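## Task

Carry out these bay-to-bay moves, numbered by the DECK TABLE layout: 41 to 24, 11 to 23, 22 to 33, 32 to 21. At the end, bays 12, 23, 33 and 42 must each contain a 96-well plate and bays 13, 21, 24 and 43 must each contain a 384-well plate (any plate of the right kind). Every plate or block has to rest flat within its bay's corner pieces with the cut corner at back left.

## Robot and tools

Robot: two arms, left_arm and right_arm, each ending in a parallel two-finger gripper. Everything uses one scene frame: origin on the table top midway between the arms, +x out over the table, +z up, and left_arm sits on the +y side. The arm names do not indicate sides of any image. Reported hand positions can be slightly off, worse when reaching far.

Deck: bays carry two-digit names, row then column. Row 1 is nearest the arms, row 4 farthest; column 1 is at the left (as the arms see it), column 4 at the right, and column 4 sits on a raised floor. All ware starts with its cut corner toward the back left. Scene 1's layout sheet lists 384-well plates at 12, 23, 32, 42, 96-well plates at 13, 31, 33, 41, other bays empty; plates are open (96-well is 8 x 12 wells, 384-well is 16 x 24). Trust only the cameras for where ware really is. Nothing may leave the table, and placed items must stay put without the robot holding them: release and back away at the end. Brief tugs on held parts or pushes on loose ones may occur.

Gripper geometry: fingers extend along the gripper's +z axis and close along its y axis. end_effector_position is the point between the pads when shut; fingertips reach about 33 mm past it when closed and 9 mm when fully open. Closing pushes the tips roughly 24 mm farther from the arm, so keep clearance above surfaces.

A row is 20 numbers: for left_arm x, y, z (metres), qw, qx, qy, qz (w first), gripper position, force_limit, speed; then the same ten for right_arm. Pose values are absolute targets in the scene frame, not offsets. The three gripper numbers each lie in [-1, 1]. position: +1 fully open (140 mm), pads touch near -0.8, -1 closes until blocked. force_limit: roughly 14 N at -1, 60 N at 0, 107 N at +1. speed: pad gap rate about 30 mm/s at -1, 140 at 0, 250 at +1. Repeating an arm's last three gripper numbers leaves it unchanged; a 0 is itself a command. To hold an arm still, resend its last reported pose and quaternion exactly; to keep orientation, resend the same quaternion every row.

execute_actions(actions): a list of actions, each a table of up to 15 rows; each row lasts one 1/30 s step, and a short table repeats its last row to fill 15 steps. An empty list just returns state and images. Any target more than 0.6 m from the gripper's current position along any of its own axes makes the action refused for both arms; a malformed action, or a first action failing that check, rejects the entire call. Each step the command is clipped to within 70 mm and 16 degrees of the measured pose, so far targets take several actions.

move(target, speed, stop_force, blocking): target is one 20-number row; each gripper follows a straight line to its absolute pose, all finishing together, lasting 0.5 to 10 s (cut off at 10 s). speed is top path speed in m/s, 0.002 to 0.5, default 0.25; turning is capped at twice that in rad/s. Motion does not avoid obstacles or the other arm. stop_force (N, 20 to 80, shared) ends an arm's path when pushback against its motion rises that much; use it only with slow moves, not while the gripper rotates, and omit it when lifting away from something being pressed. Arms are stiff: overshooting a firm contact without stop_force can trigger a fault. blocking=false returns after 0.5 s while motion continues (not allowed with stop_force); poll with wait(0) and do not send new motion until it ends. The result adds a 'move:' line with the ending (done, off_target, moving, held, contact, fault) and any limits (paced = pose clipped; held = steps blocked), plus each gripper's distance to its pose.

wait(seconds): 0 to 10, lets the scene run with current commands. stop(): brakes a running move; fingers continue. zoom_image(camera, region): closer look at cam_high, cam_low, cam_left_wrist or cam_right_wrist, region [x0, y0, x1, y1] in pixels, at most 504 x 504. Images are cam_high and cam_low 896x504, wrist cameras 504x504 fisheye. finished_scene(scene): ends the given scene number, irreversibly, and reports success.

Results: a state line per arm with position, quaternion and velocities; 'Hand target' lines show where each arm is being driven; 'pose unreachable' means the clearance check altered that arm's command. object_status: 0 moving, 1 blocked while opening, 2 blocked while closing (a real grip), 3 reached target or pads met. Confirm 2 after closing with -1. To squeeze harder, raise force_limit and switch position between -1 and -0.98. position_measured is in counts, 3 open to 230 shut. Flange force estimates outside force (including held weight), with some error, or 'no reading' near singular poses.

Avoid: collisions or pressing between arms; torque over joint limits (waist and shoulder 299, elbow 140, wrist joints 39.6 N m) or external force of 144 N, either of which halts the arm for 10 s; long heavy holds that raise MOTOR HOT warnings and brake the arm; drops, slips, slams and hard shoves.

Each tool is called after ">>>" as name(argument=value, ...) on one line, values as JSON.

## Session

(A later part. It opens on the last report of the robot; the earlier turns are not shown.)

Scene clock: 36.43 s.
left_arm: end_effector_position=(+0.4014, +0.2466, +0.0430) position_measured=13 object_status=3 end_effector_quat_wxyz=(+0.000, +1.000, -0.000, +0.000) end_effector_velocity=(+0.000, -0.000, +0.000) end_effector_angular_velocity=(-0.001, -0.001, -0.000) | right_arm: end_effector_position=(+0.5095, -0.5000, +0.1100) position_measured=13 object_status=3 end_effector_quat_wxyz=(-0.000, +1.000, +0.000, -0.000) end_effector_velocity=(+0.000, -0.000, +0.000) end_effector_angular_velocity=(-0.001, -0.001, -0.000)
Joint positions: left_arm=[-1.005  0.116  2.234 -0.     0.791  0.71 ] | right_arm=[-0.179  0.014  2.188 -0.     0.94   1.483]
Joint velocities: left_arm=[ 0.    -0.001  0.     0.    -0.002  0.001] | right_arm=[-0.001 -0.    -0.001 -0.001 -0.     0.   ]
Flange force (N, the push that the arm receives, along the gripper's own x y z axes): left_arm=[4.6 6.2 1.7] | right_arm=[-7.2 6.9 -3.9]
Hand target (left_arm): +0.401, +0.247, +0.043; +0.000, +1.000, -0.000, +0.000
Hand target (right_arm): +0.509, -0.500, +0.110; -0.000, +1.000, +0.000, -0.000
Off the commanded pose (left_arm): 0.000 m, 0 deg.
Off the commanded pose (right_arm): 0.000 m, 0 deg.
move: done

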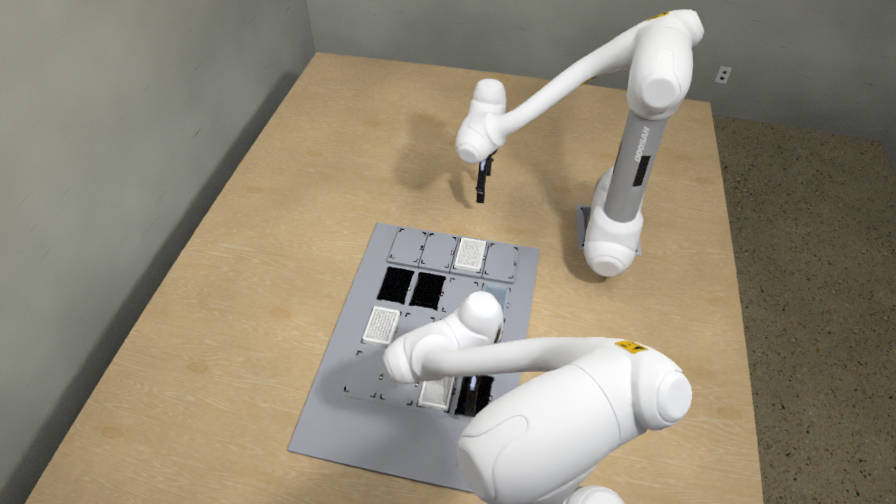

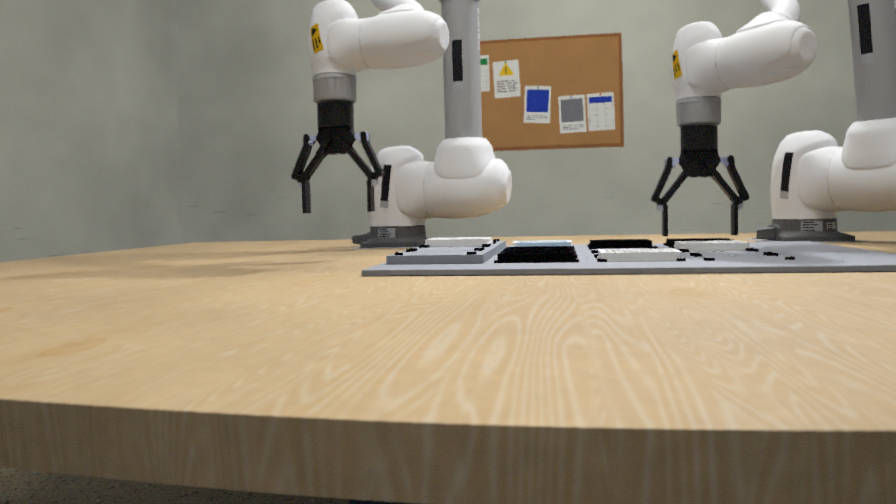

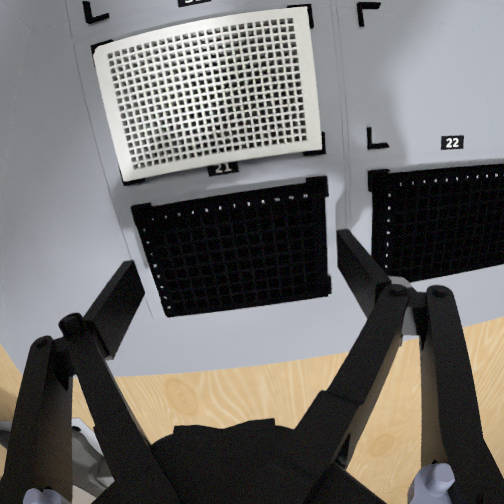

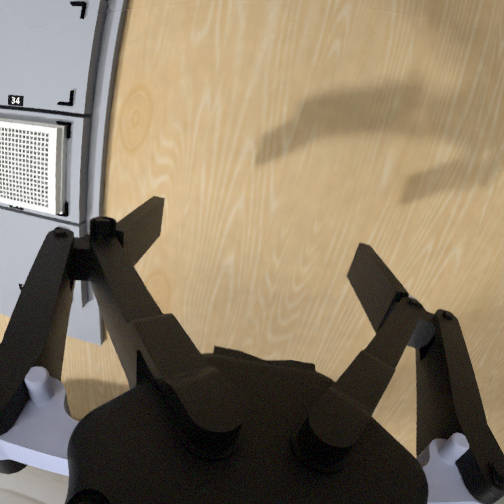

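>>> move(target=[0.4014,0.2467,0.0328,0,1,0,0,0.92,-0.3,0,0.5095,-0.50,0.11,0,1,0,0,0.92,-0.3,0], speed=0.04)

>>> move(target=[0.4014,0.2467,0.0328,0,1,0,0,-1,-0.3,-0.3,0.5095,-0.50,0.11,0,1,0,0,0.92,-0.3,0])

>>> move(target=[0.4014,0.2467,0.06,0,1,0,0,-1,-0.3,-0.3,0.5095,-0.50,0.11,0,1,0,0,0.92,-0.3,0], speed=0.08)

>>> move(target=[0.5082,-0.0814,0.06,0,1,0,0,-1,-0.3,-0.3,0.5095,-0.50,0.11,0,1,0,0,0.92,-0.3,0], speed=0.3)

>>> move(target=[0.5082,-0.0814,0.043,0,1,0,0,-1,-0.3,-0.3,0.5095,-0.50,0.11,0,1,0,0,0.92,-0.3,0], speed=0.06)

>>> zoom_image(camera="cam_left_wrist", region=[100,130,400,230])

Scene clock: 37.70 s.
left_arm: end_effector_position=(+0.4014, +0.2467, +0.0328) position_measured=13 object_status=3 end_effector_quat_wxyz=(+0.000, +1.000, -0.000, -0.000) end_effector_velocity=(-0.000, +0.001, +0.000) end_effector_angular_velocity=(+0.001, +0.001, -0.001) | right_arm: end_effector_position=(+0.5095, -0.5000, +0.1100) position_measured=13 object_status=3 end_effector_quat_wxyz=(+0.000, +1.000, -0.000, +0.000) end_effector_velocity=(-0.000, -0.000, -0.000) end_effector_angular_velocity=(+0.000, +0.000, -0.001)
Joint positions: left_arm=[-1.005  0.131  2.242 -0.     0.769  0.71 ] | right_arm=[-0.179  0.014  2.188  0.     0.94   1.483]
Joint velocities: left_arm=[ 0.    -0.     0.     0.     0.002  0.001] | right_arm=[-0. -0.  0.  0.  0.  0.]
Flange force (N, the push that the arm receives, along the gripper's own x y z axes): left_arm=[5.7 -6.2 0.2] | right_arm=[-5.6 6.4 -1.9]
Hand target (left_arm): +0.401, +0.247, +0.033; +0.000, +1.000, -0.000, -0.000
Hand target (right_arm): +0.509, -0.500, +0.110; -0.000, +1.000, +0.000, -0.000
Off the commanded pose (left_arm): 0.000 m, 0 deg.
Off the commanded pose (right_arm): 0.000 m, 0 deg.
move: done

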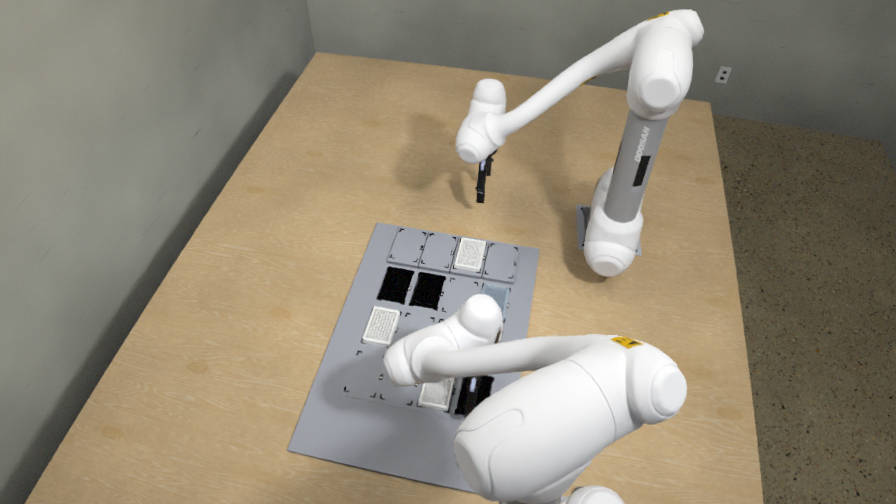

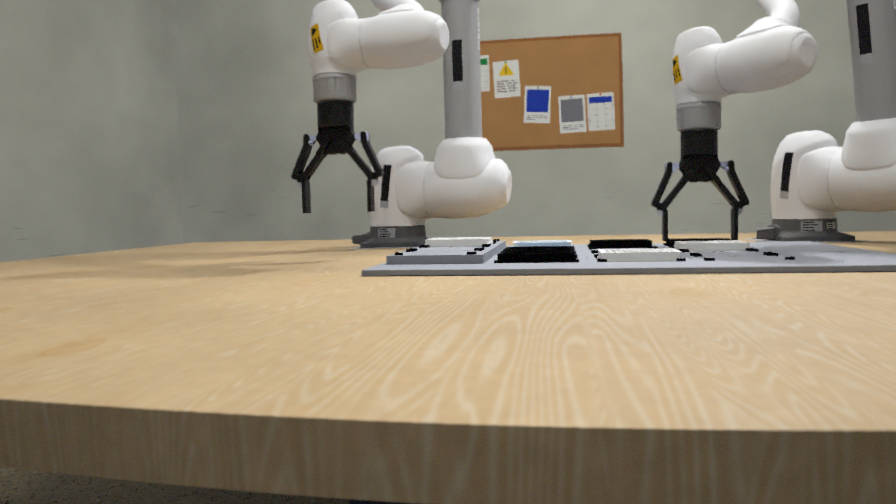

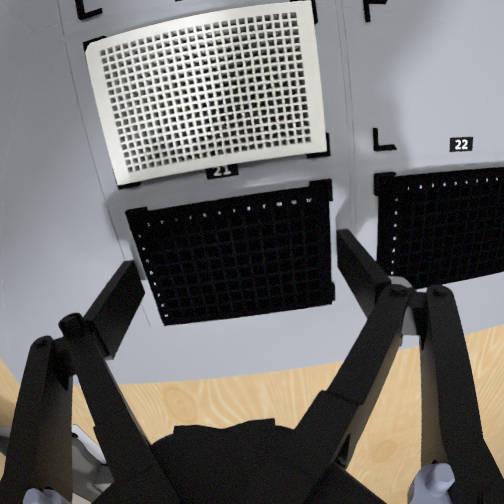

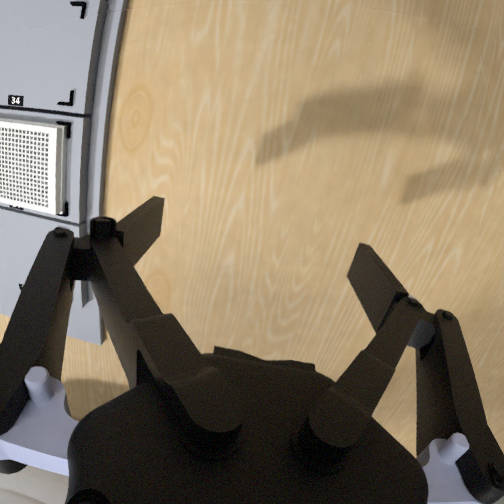

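Scene clock: 38.40 s.
left_arm: end_effector_position=(+0.4014, +0.2467, +0.0328) position_measured=38 object_status=2 end_effector_quat_wxyz=(+0.000, +1.000, -0.000, +0.000) end_effector_velocity=(+0.000, -0.000, +0.000) end_effector_angular_velocity=(-0.001, -0.001, -0.000) | right_arm: end_effector_position=(+0.5095, -0.5000, +0.1100) position_measured=13 object_status=3 end_effector_quat_wxyz=(+0.000, +1.000, -0.000, +0.000) end_effector_velocity=(-0.000, -0.000, +0.000) end_effector_angular_velocity=(-0.001, -0.001, +0.001)
Joint positions: left_arm=[-1.005  0.131  2.242 -0.     0.769  0.71 ] | right_arm=[-0.179  0.014  2.188  0.     0.94   1.483]
Joint velocities: left_arm=[-0.    -0.     0.    -0.    -0.001  0.   ] | right_arm=[-0.    -0.001  0.    -0.001  0.    -0.   ]
Flange force (N, the push that the arm receives, along the gripper's own x y z axes): left_arm=[1.2 3.8 -36.4] | right_arm=[-11.3 8.6 -6.3]
Hand target (left_arm): +0.401, +0.247, +0.033; +0.000, +1.000, -0.000, -0.000
Hand target (right_arm): +0.510, -0.500, +0.110; +0.000, +1.000, +0.000, -0.000
Off the commanded pose (left_arm): 0.000 m, 0 deg.
Off the commanded pose (right_arm): 0.000 m, 0 deg.
move: done

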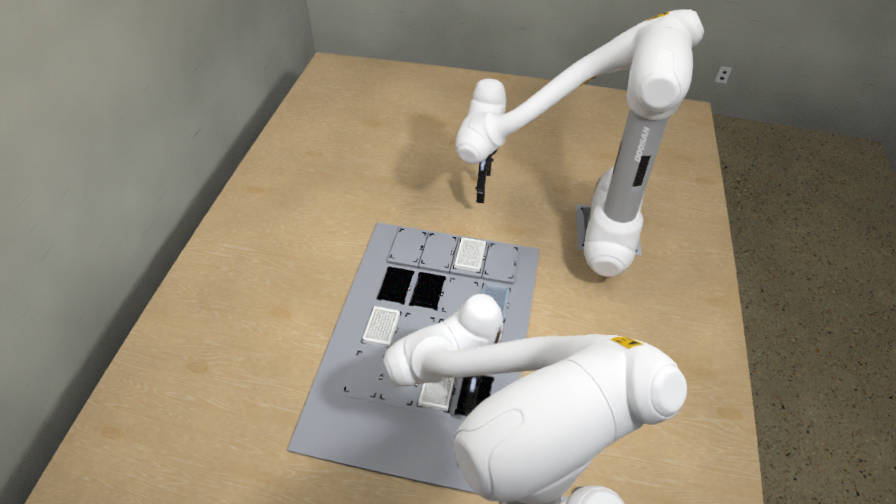

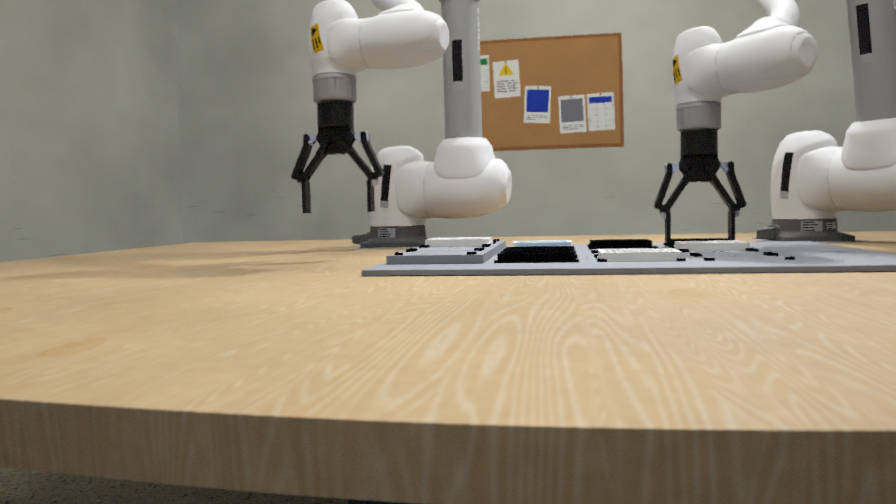

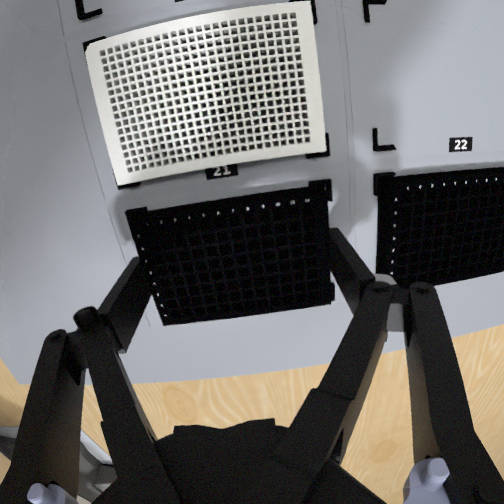

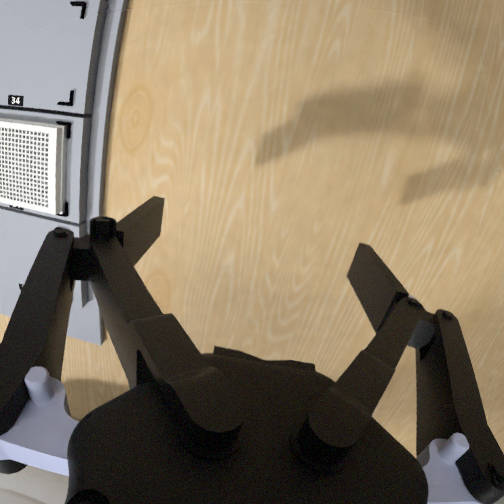

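Scene clock: 39.13 s.
left_arm: end_effector_position=(+0.4014, +0.2467, +0.0600) position_measured=39 object_status=2 end_effector_quat_wxyz=(-0.000, +1.000, +0.000, +0.000) end_effector_velocity=(+0.001, -0.000, -0.000) end_effector_angular_velocity=(-0.002, -0.001, +0.001) | right_arm: end_effector_position=(+0.5095, -0.5000, +0.1100) position_measured=13 object_status=3 end_effector_quat_wxyz=(+0.000, +1.000, -0.000, +0.000) end_effector_velocity=(+0.000, -0.000, -0.001) end_effector_angular_velocity=(-0.000, +0.001, +0.000)
Joint positions: left_arm=[-1.005  0.092  2.22   0.     0.83   0.71 ] | right_arm=[-0.179  0.014  2.188  0.     0.94   1.483]
Joint velocities: left_arm=[ 0.001  0.     0.    -0.    -0.002  0.   ] | right_arm=[-0.     0.002 -0.001 -0.001  0.     0.   ]
Flange force (N, the push that the arm receives, along the gripper's own x y z axes): left_arm=[4.6 6.8 5.5] | right_arm=[-7.3 8.4 -3.2]
Hand target (left_arm): +0.401, +0.247, +0.060; -0.000, +1.000, +0.000, +0.000
Hand target (right_arm): +0.510, -0.500, +0.110; +0.000, +1.000, +0.000, -0.000
Off the commanded pose (left_arm): 0.000 m, 0 deg.
Off the commanded pose (right_arm): 0.000 m, 0 deg.
move: done

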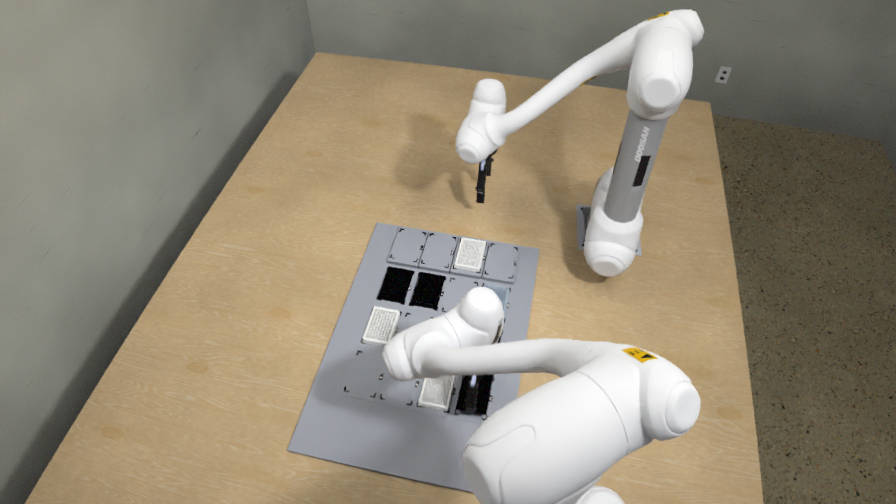

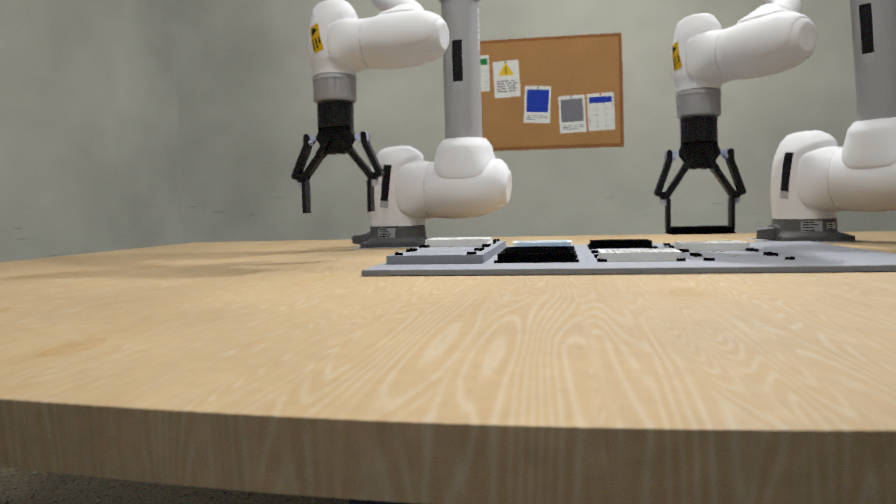

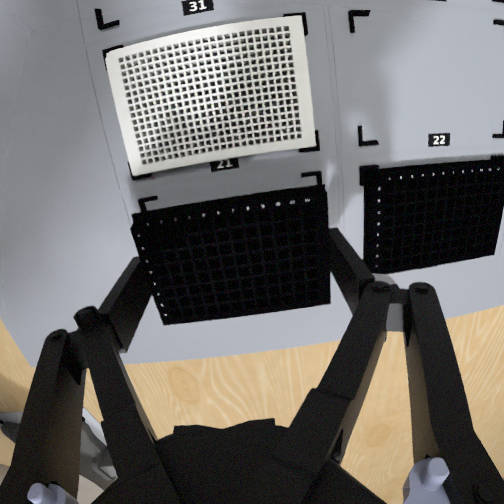

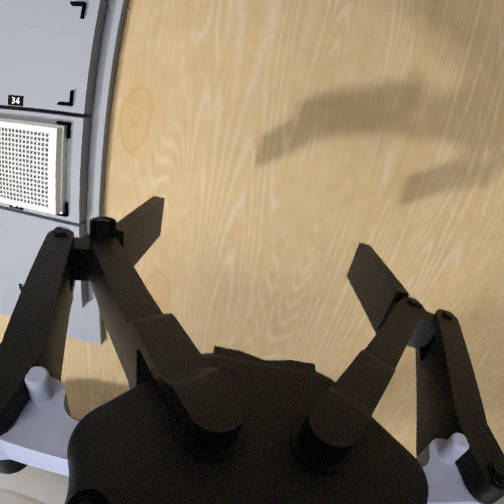

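Scene clock: 40.70 s.
left_arm: end_effector_position=(+0.5082, -0.0814, +0.0600) position_measured=39 object_status=2 end_effector_quat_wxyz=(+0.000, +1.000, +0.000, +0.000) end_effector_velocity=(+0.000, -0.001, -0.000) end_effector_angular_velocity=(-0.001, -0.001, +0.001) | right_arm: end_effector_position=(+0.5095, -0.5000, +0.1100) position_measured=13 object_status=3 end_effector_quat_wxyz=(+0.000, +1.000, -0.000, +0.000) end_effector_velocity=(-0.000, -0.000, -0.000) end_effector_angular_velocity=(-0.001, +0.000, +0.001)
Joint positions: left_arm=[-1.172  0.537  1.585  0.     1.019  0.542] | right_arm=[-0.179  0.014  2.188  0.     0.94   1.483]
Joint velocities: left_arm=[-0.     0.001 -0.001  0.    -0.001 -0.001] | right_arm=[ 0.     0.     0.    -0.001  0.    -0.   ]
Flange force (N, the push that the arm receives, along the gripper's own x y z axes): left_arm=[3.5 4.0 1.2] | right_arm=[-10.9 7.0 -5.0]
Hand target (left_arm): +0.508, -0.081, +0.060; +0.000, +1.000, +0.000, +0.000
Hand target (right_arm): +0.510, -0.500, +0.110; +0.000, +1.000, +0.000, -0.000
Off the commanded pose (left_arm): 0.000 m, 0 deg.
Off the commanded pose (right_arm): 0.000 m, 0 deg.
move: done

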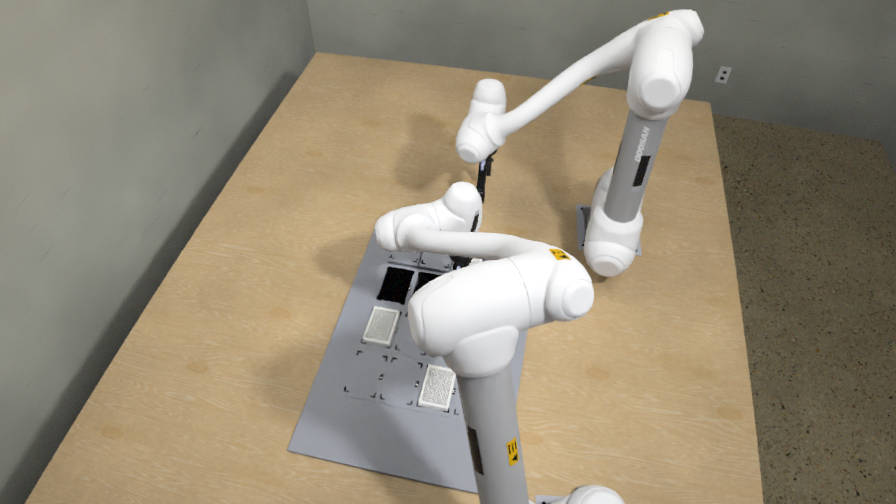

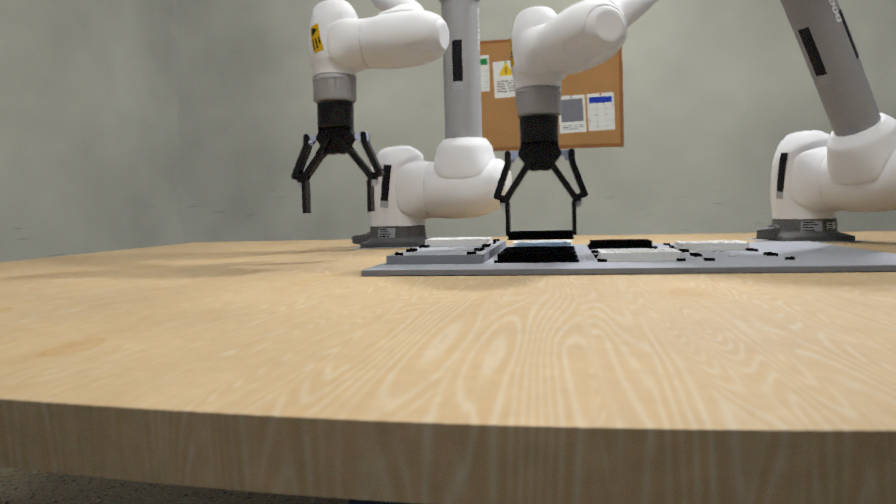

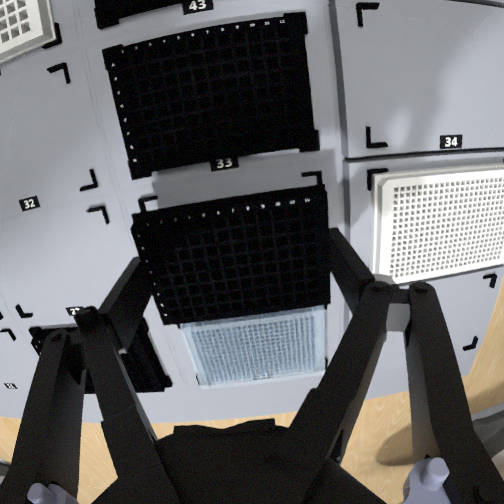

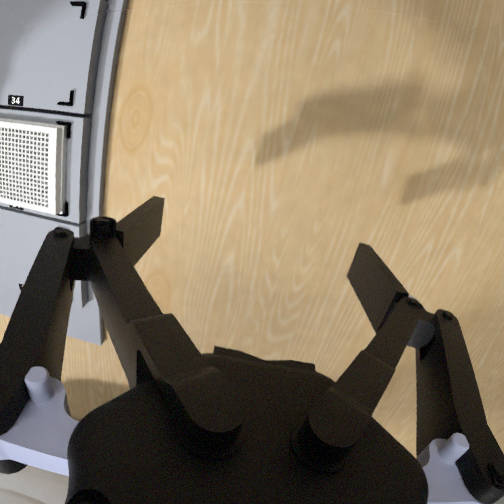

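Scene clock: 41.40 s.
left_arm: end_effector_position=(+0.5082, -0.0814, +0.0430) position_measured=39 object_status=2 end_effector_quat_wxyz=(-0.000, +1.000, -0.000, +0.000) end_effector_velocity=(-0.001, -0.001, +0.000) end_effector_angular_velocity=(-0.001, -0.000, -0.000) | right_arm: end_effector_position=(+0.5095, -0.5000, +0.1100) position_measured=13 object_status=3 end_effector_quat_wxyz=(+0.000, +1.000, -0.000, +0.000) end_effector_velocity=(+0.000, -0.001, +0.000) end_effector_angular_velocity=(+0.000, -0.000, -0.002)
Joint positions: left_arm=[-1.172  0.552  1.596  0.     0.994  0.542] | right_arm=[-0.179  0.014  2.188  0.     0.94   1.483]
Joint velocities: left_arm=[-0.001 -0.     0.    -0.001 -0.001 -0.   ] | right_arm=[-0.002  0.    -0.001  0.     0.     0.   ]
Flange force (N, the push that the arm receives, along the gripper's own x y z axes): left_arm=[-1.0 0.0 1.5] | right_arm=[-6.1 2.7 -4.0]
Hand target (left_arm): +0.508, -0.081, +0.043; +0.000, +1.000, -0.000, -0.000
Hand target (right_arm): +0.510, -0.500, +0.110; +0.000, +1.000, -0.000, -0.000
Off the commanded pose (left_arm): 0.000 m, 0 deg.
Off the commanded pose (right_arm): 0.000 m, 0 deg.
move: done

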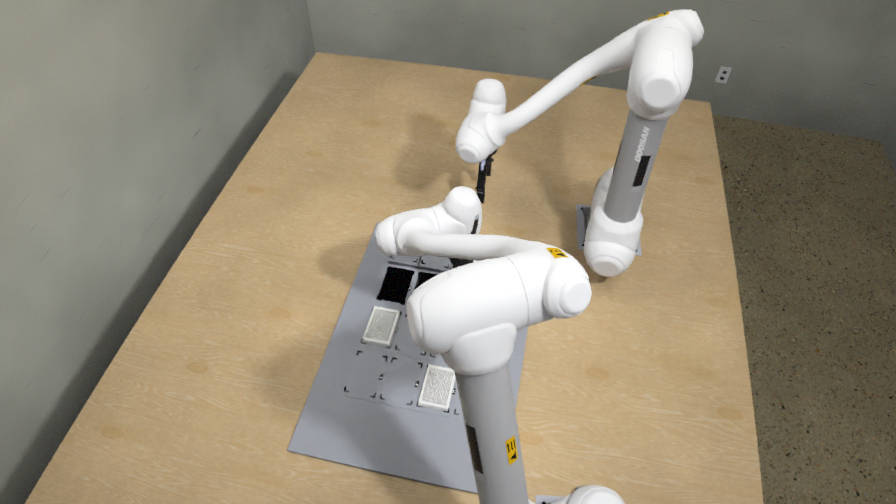

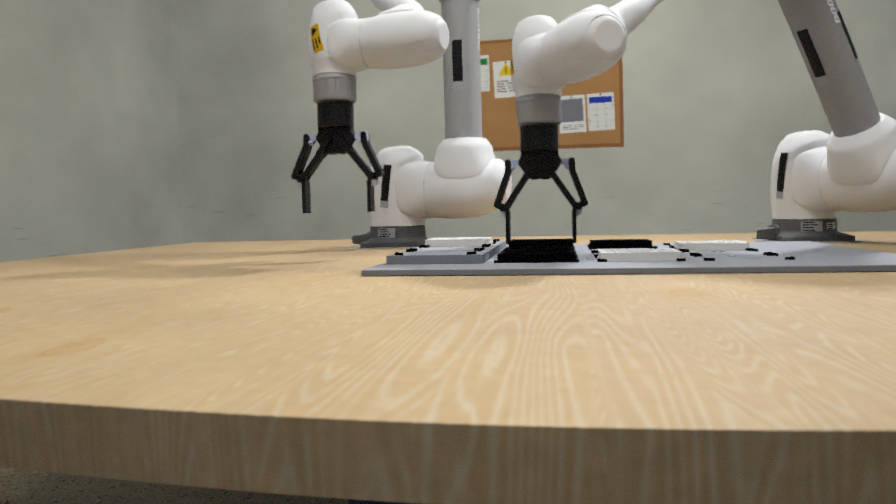

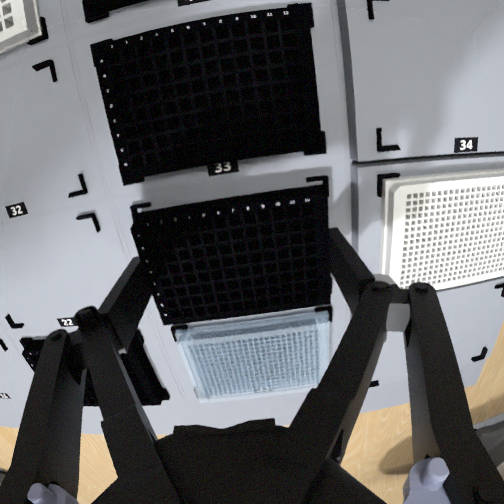

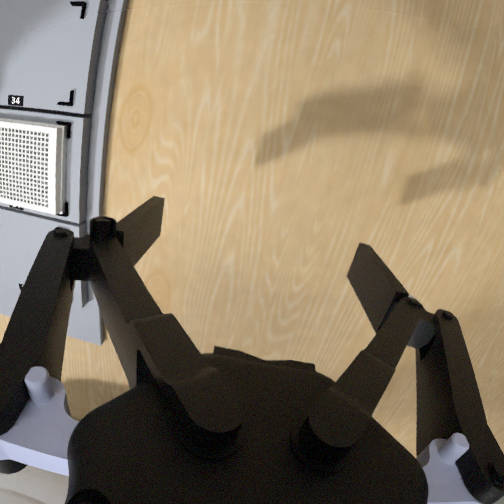

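Region (100, 130, 400, 230) of cam_left_wrist's 504x504 image, scaled by 1.680, with more detail than that image has.

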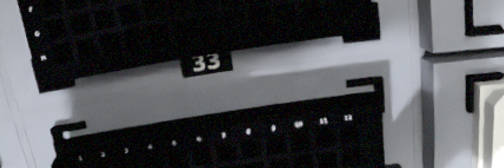

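>>> move(target=[0.5082,-0.0814,0.030,0,1,0,0,-1,-0.3,-0.3,0.5095,-0.50,0.11,0,1,0,0,0.92,-0.3,0], speed=0.013, stop_force=20)

Scene clock: 43.07 s.
left_arm: end_effector_position=(+0.5082, -0.0814, +0.0335) position_measured=39 object_status=2 end_effector_quat_wxyz=(+0.000, +1.000, -0.000, -0.000) end_effector_velocity=(+0.001, -0.000, +0.001) end_effector_angular_velocity=(+0.000, -0.000, -0.001) | right_arm: end_effector_position=(+0.5095, -0.5000, +0.1100) position_measured=13 object_status=3 end_effector_quat_wxyz=(+0.000, +1.000, -0.000, +0.000) end_effector_velocity=(+0.000, -0.000, +0.000) end_effector_angular_velocity=(+0.000, -0.000, -0.001)
Joint positions: left_arm=[-1.172  0.56   1.602 -0.     0.979  0.542] | right_arm=[-0.179  0.014  2.188  0.     0.94   1.483]
Joint velocities: left_arm=[ 0.    -0.001 -0.001  0.001  0.002  0.001] | right_arm=[-0.001  0.    -0.     0.     0.    -0.   ]
Flange force (N, the push that the arm receives, along the gripper's own x y z axes): left_arm=[1.3 7.9 -24.1] | right_arm=[-4.9 9.7 -0.1]
Hand target (left_arm): +0.508, -0.082, +0.034; +0.000, +1.000, -0.000, +0.000
Hand target (right_arm): +0.510, -0.500, +0.110; +0.000, +1.000, -0.000, -0.000
Off the commanded pose (left_arm): 0.004 m, 0 deg.
Off the commanded pose (right_arm): 0.000 m, 0 deg.
move: contact (left_arm)

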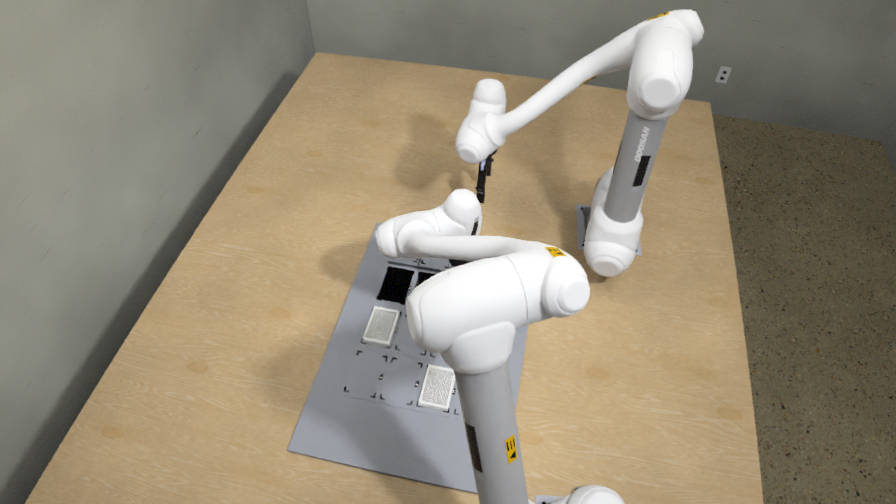

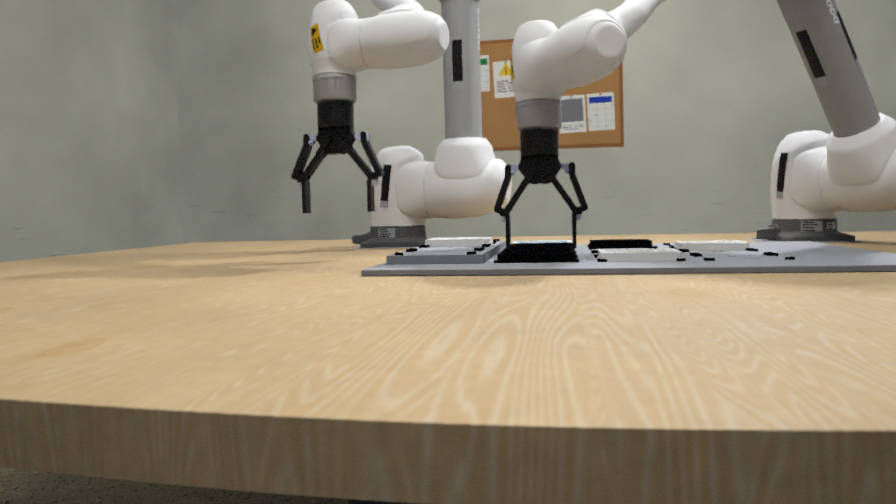

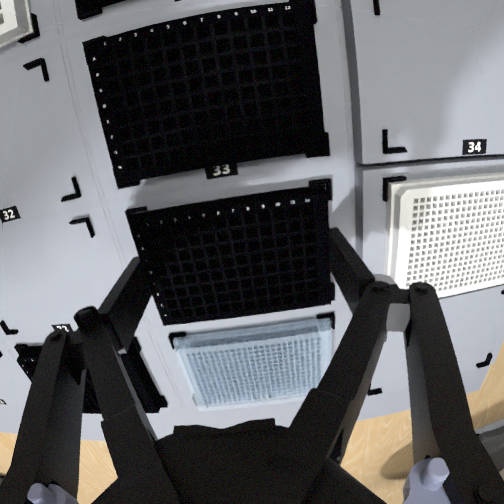

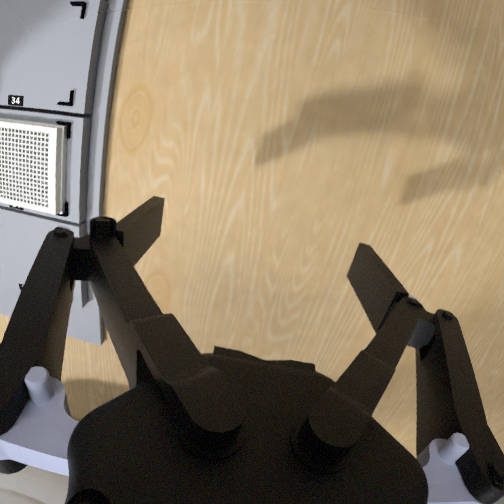

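>>> execute_actions(actions=[[[0.5082,-0.0814,0.0337,0,1,0,0,0.92,-0.3,0,0.5095,-0.50,0.11,0,1,0,0,0.92,-0.3,0]]])

>>> move(target=[0.5082,-0.0814,0.15,0,1,0,0,0.92,-0.3,0,0.5095,-0.50,0.11,0,1,0,0,0.92,-0.3,0])

>>> zoom_image(camera="cam_left_wrist", region=[100,100,400,400])

>>> zoom_image(camera="cam_low", region=[360,200,820,290])

Scene clock: 44.87 s.
left_arm: end_effector_position=(+0.5082, -0.0814, +0.0337) position_measured=13 object_status=3 end_effector_quat_wxyz=(-0.000, +1.000, -0.000, -0.000) end_effector_velocity=(-0.000, -0.000, +0.000) end_effector_angular_velocity=(-0.001, -0.001, -0.000) | right_arm: end_effector_position=(+0.5095, -0.5000, +0.1100) position_measured=13 object_status=3 end_effector_quat_wxyz=(+0.000, +1.000, -0.000, +0.000) end_effector_velocity=(+0.000, -0.000, +0.000) end_effector_angular_velocity=(-0.000, -0.001, +0.000)
Joint positions: left_arm=[-1.172  0.56   1.602 -0.     0.98   0.542] | right_arm=[-0.179  0.014  2.188  0.     0.94   1.483]
Joint velocities: left_arm=[-0.001 -0.     0.     0.001 -0.001 -0.001] | right_arm=[ 0.     0.    -0.001 -0.    -0.     0.   ]
Flange force (N, the push that the arm receives, along the gripper's own x y z axes): left_arm=[4.2 8.2 4.3] | right_arm=[-12.5 7.9 -4.6]
Hand target (left_arm): +0.508, -0.081, +0.034; -0.000, +1.000, +0.000, -0.000
Hand target (right_arm): +0.510, -0.500, +0.110; +0.000, +1.000, +0.000, -0.000
Off the commanded pose (left_arm): 0.000 m, 0 deg.
Off the commanded pose (right_arm): 0.000 m, 0 deg.

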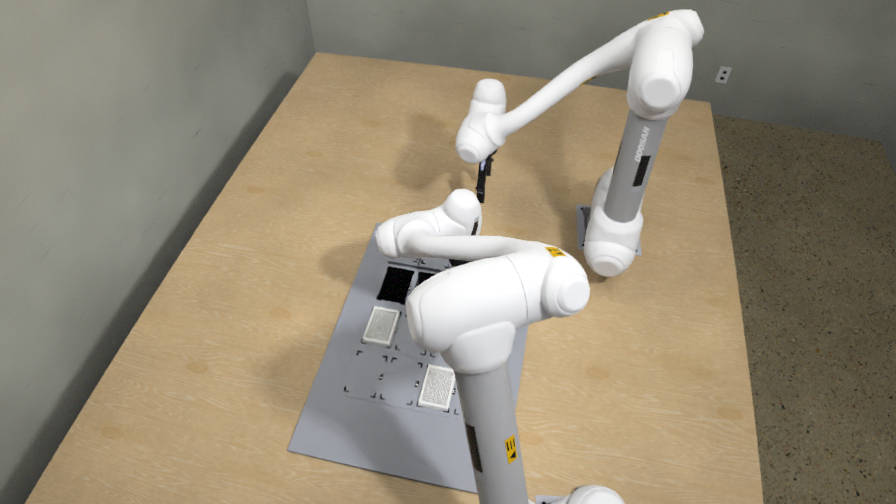

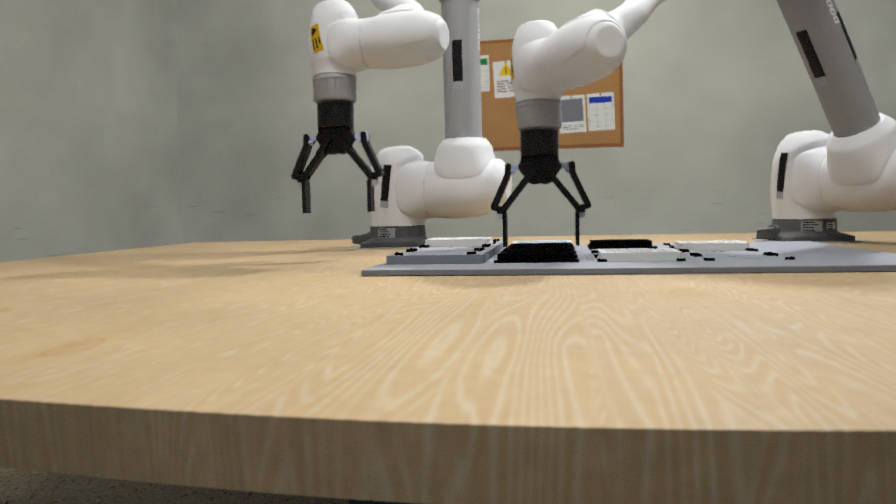

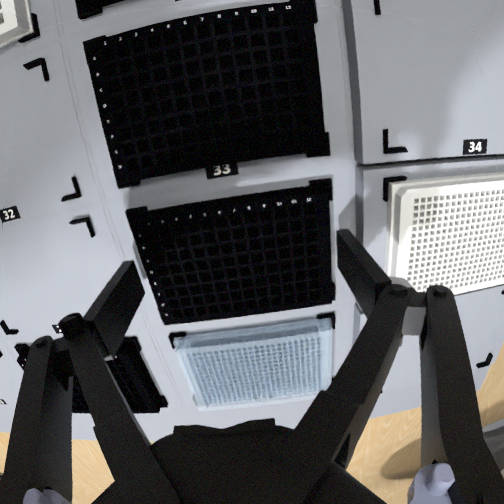

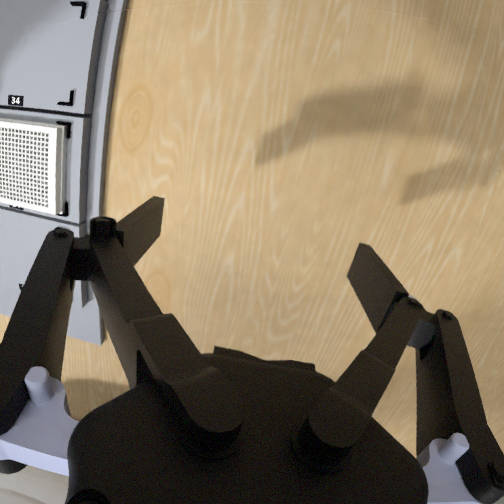

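Scene clock: 45.67 s.
left_arm: end_effector_position=(+0.5083, -0.0814, +0.1499) position_measured=13 object_status=3 end_effector_quat_wxyz=(-0.000, +1.000, +0.000, +0.000) end_effector_velocity=(+0.000, -0.001, +0.000) end_effector_angular_velocity=(-0.001, -0.001, -0.002) | right_arm: end_effector_position=(+0.5095, -0.5000, +0.1100) position_measured=13 object_status=3 end_effector_quat_wxyz=(+0.000, +1.000, -0.000, +0.000) end_effector_velocity=(-0.001, +0.000, +0.000) end_effector_angular_velocity=(-0.000, -0.000, +0.000)
Joint positions: left_arm=[-1.172  0.47   1.511  0.     1.161  0.542] | right_arm=[-0.179  0.014  2.188  0.     0.94   1.483]
Joint velocities: left_arm=[-0.001  0.    -0.001  0.    -0.001  0.001] | right_arm=[ 0.    -0.001  0.001 -0.     0.     0.   ]
Flange force (N, the push that the arm receives, along the gripper's own x y z axes): left_arm=[1.6 4.9 1.2] | right_arm=[-6.8 6.2 -2.5]
Hand target (left_arm): +0.508, -0.081, +0.150; -0.000, +1.000, +0.000, +0.000
Hand target (right_arm): +0.510, -0.500, +0.110; +0.000, +1.000, +0.000, -0.000
Off the commanded pose (left_arm): 0.000 m, 0 deg.
Off the commanded pose (right_arm): 0.000 m, 0 deg.
move: done

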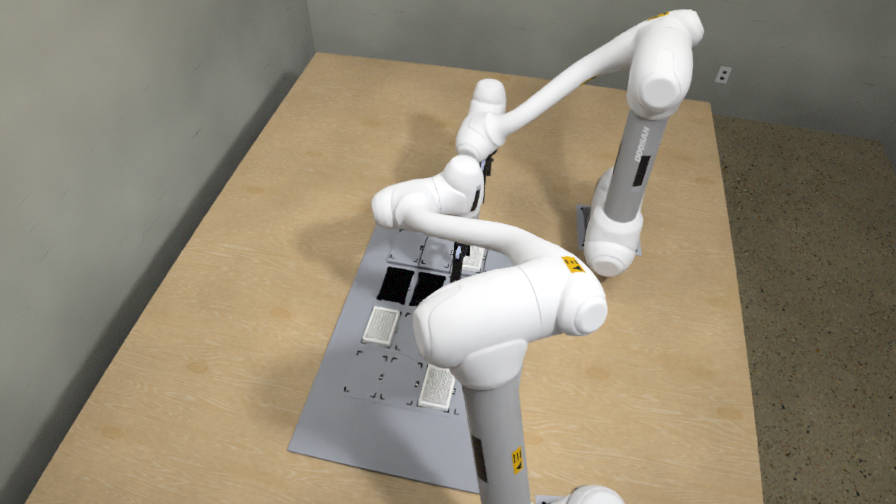

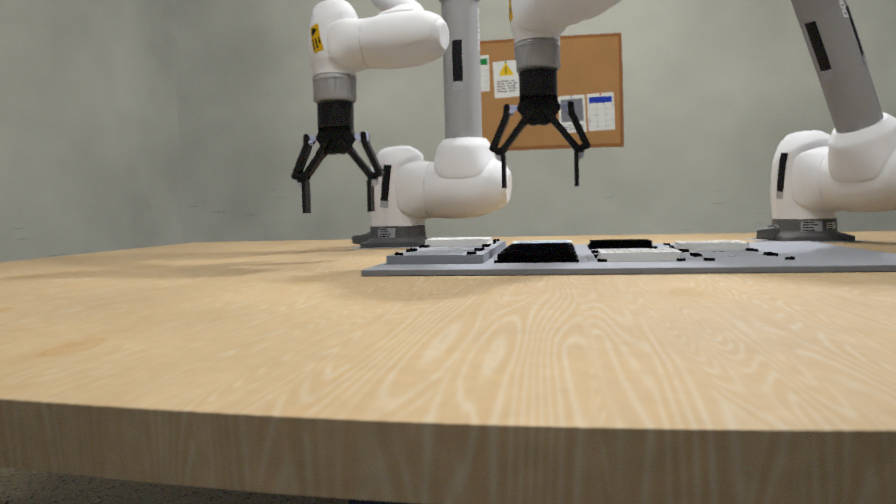

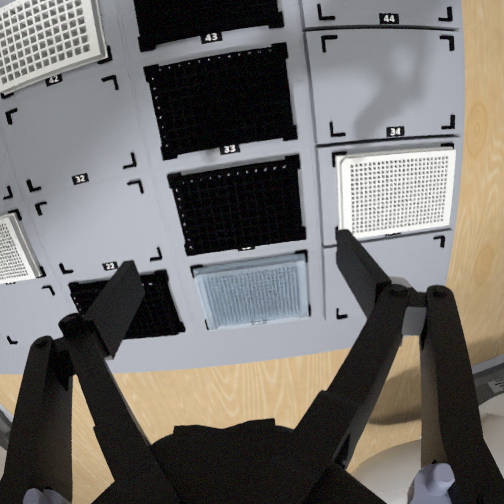

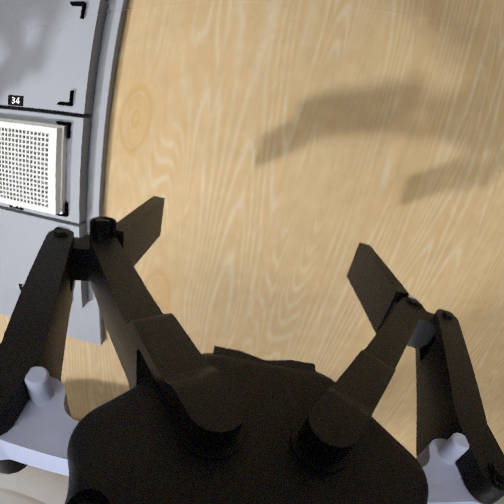

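Region (100, 100, 400, 400) of cam_left_wrist's 504x504 image, scaled by 1.680, with more detail than that image has.

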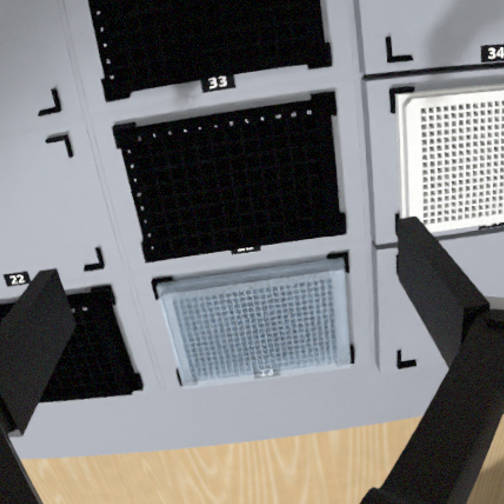

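Region (360, 200, 820, 290) of cam_low's 896x504 image, scaled by 1.096, with more detail than that image has; it fills the top 99 rows of this view, and the rest is white.

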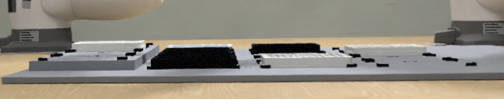

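>>> finished_scene(scene=2)

The scene is finished: the task was done.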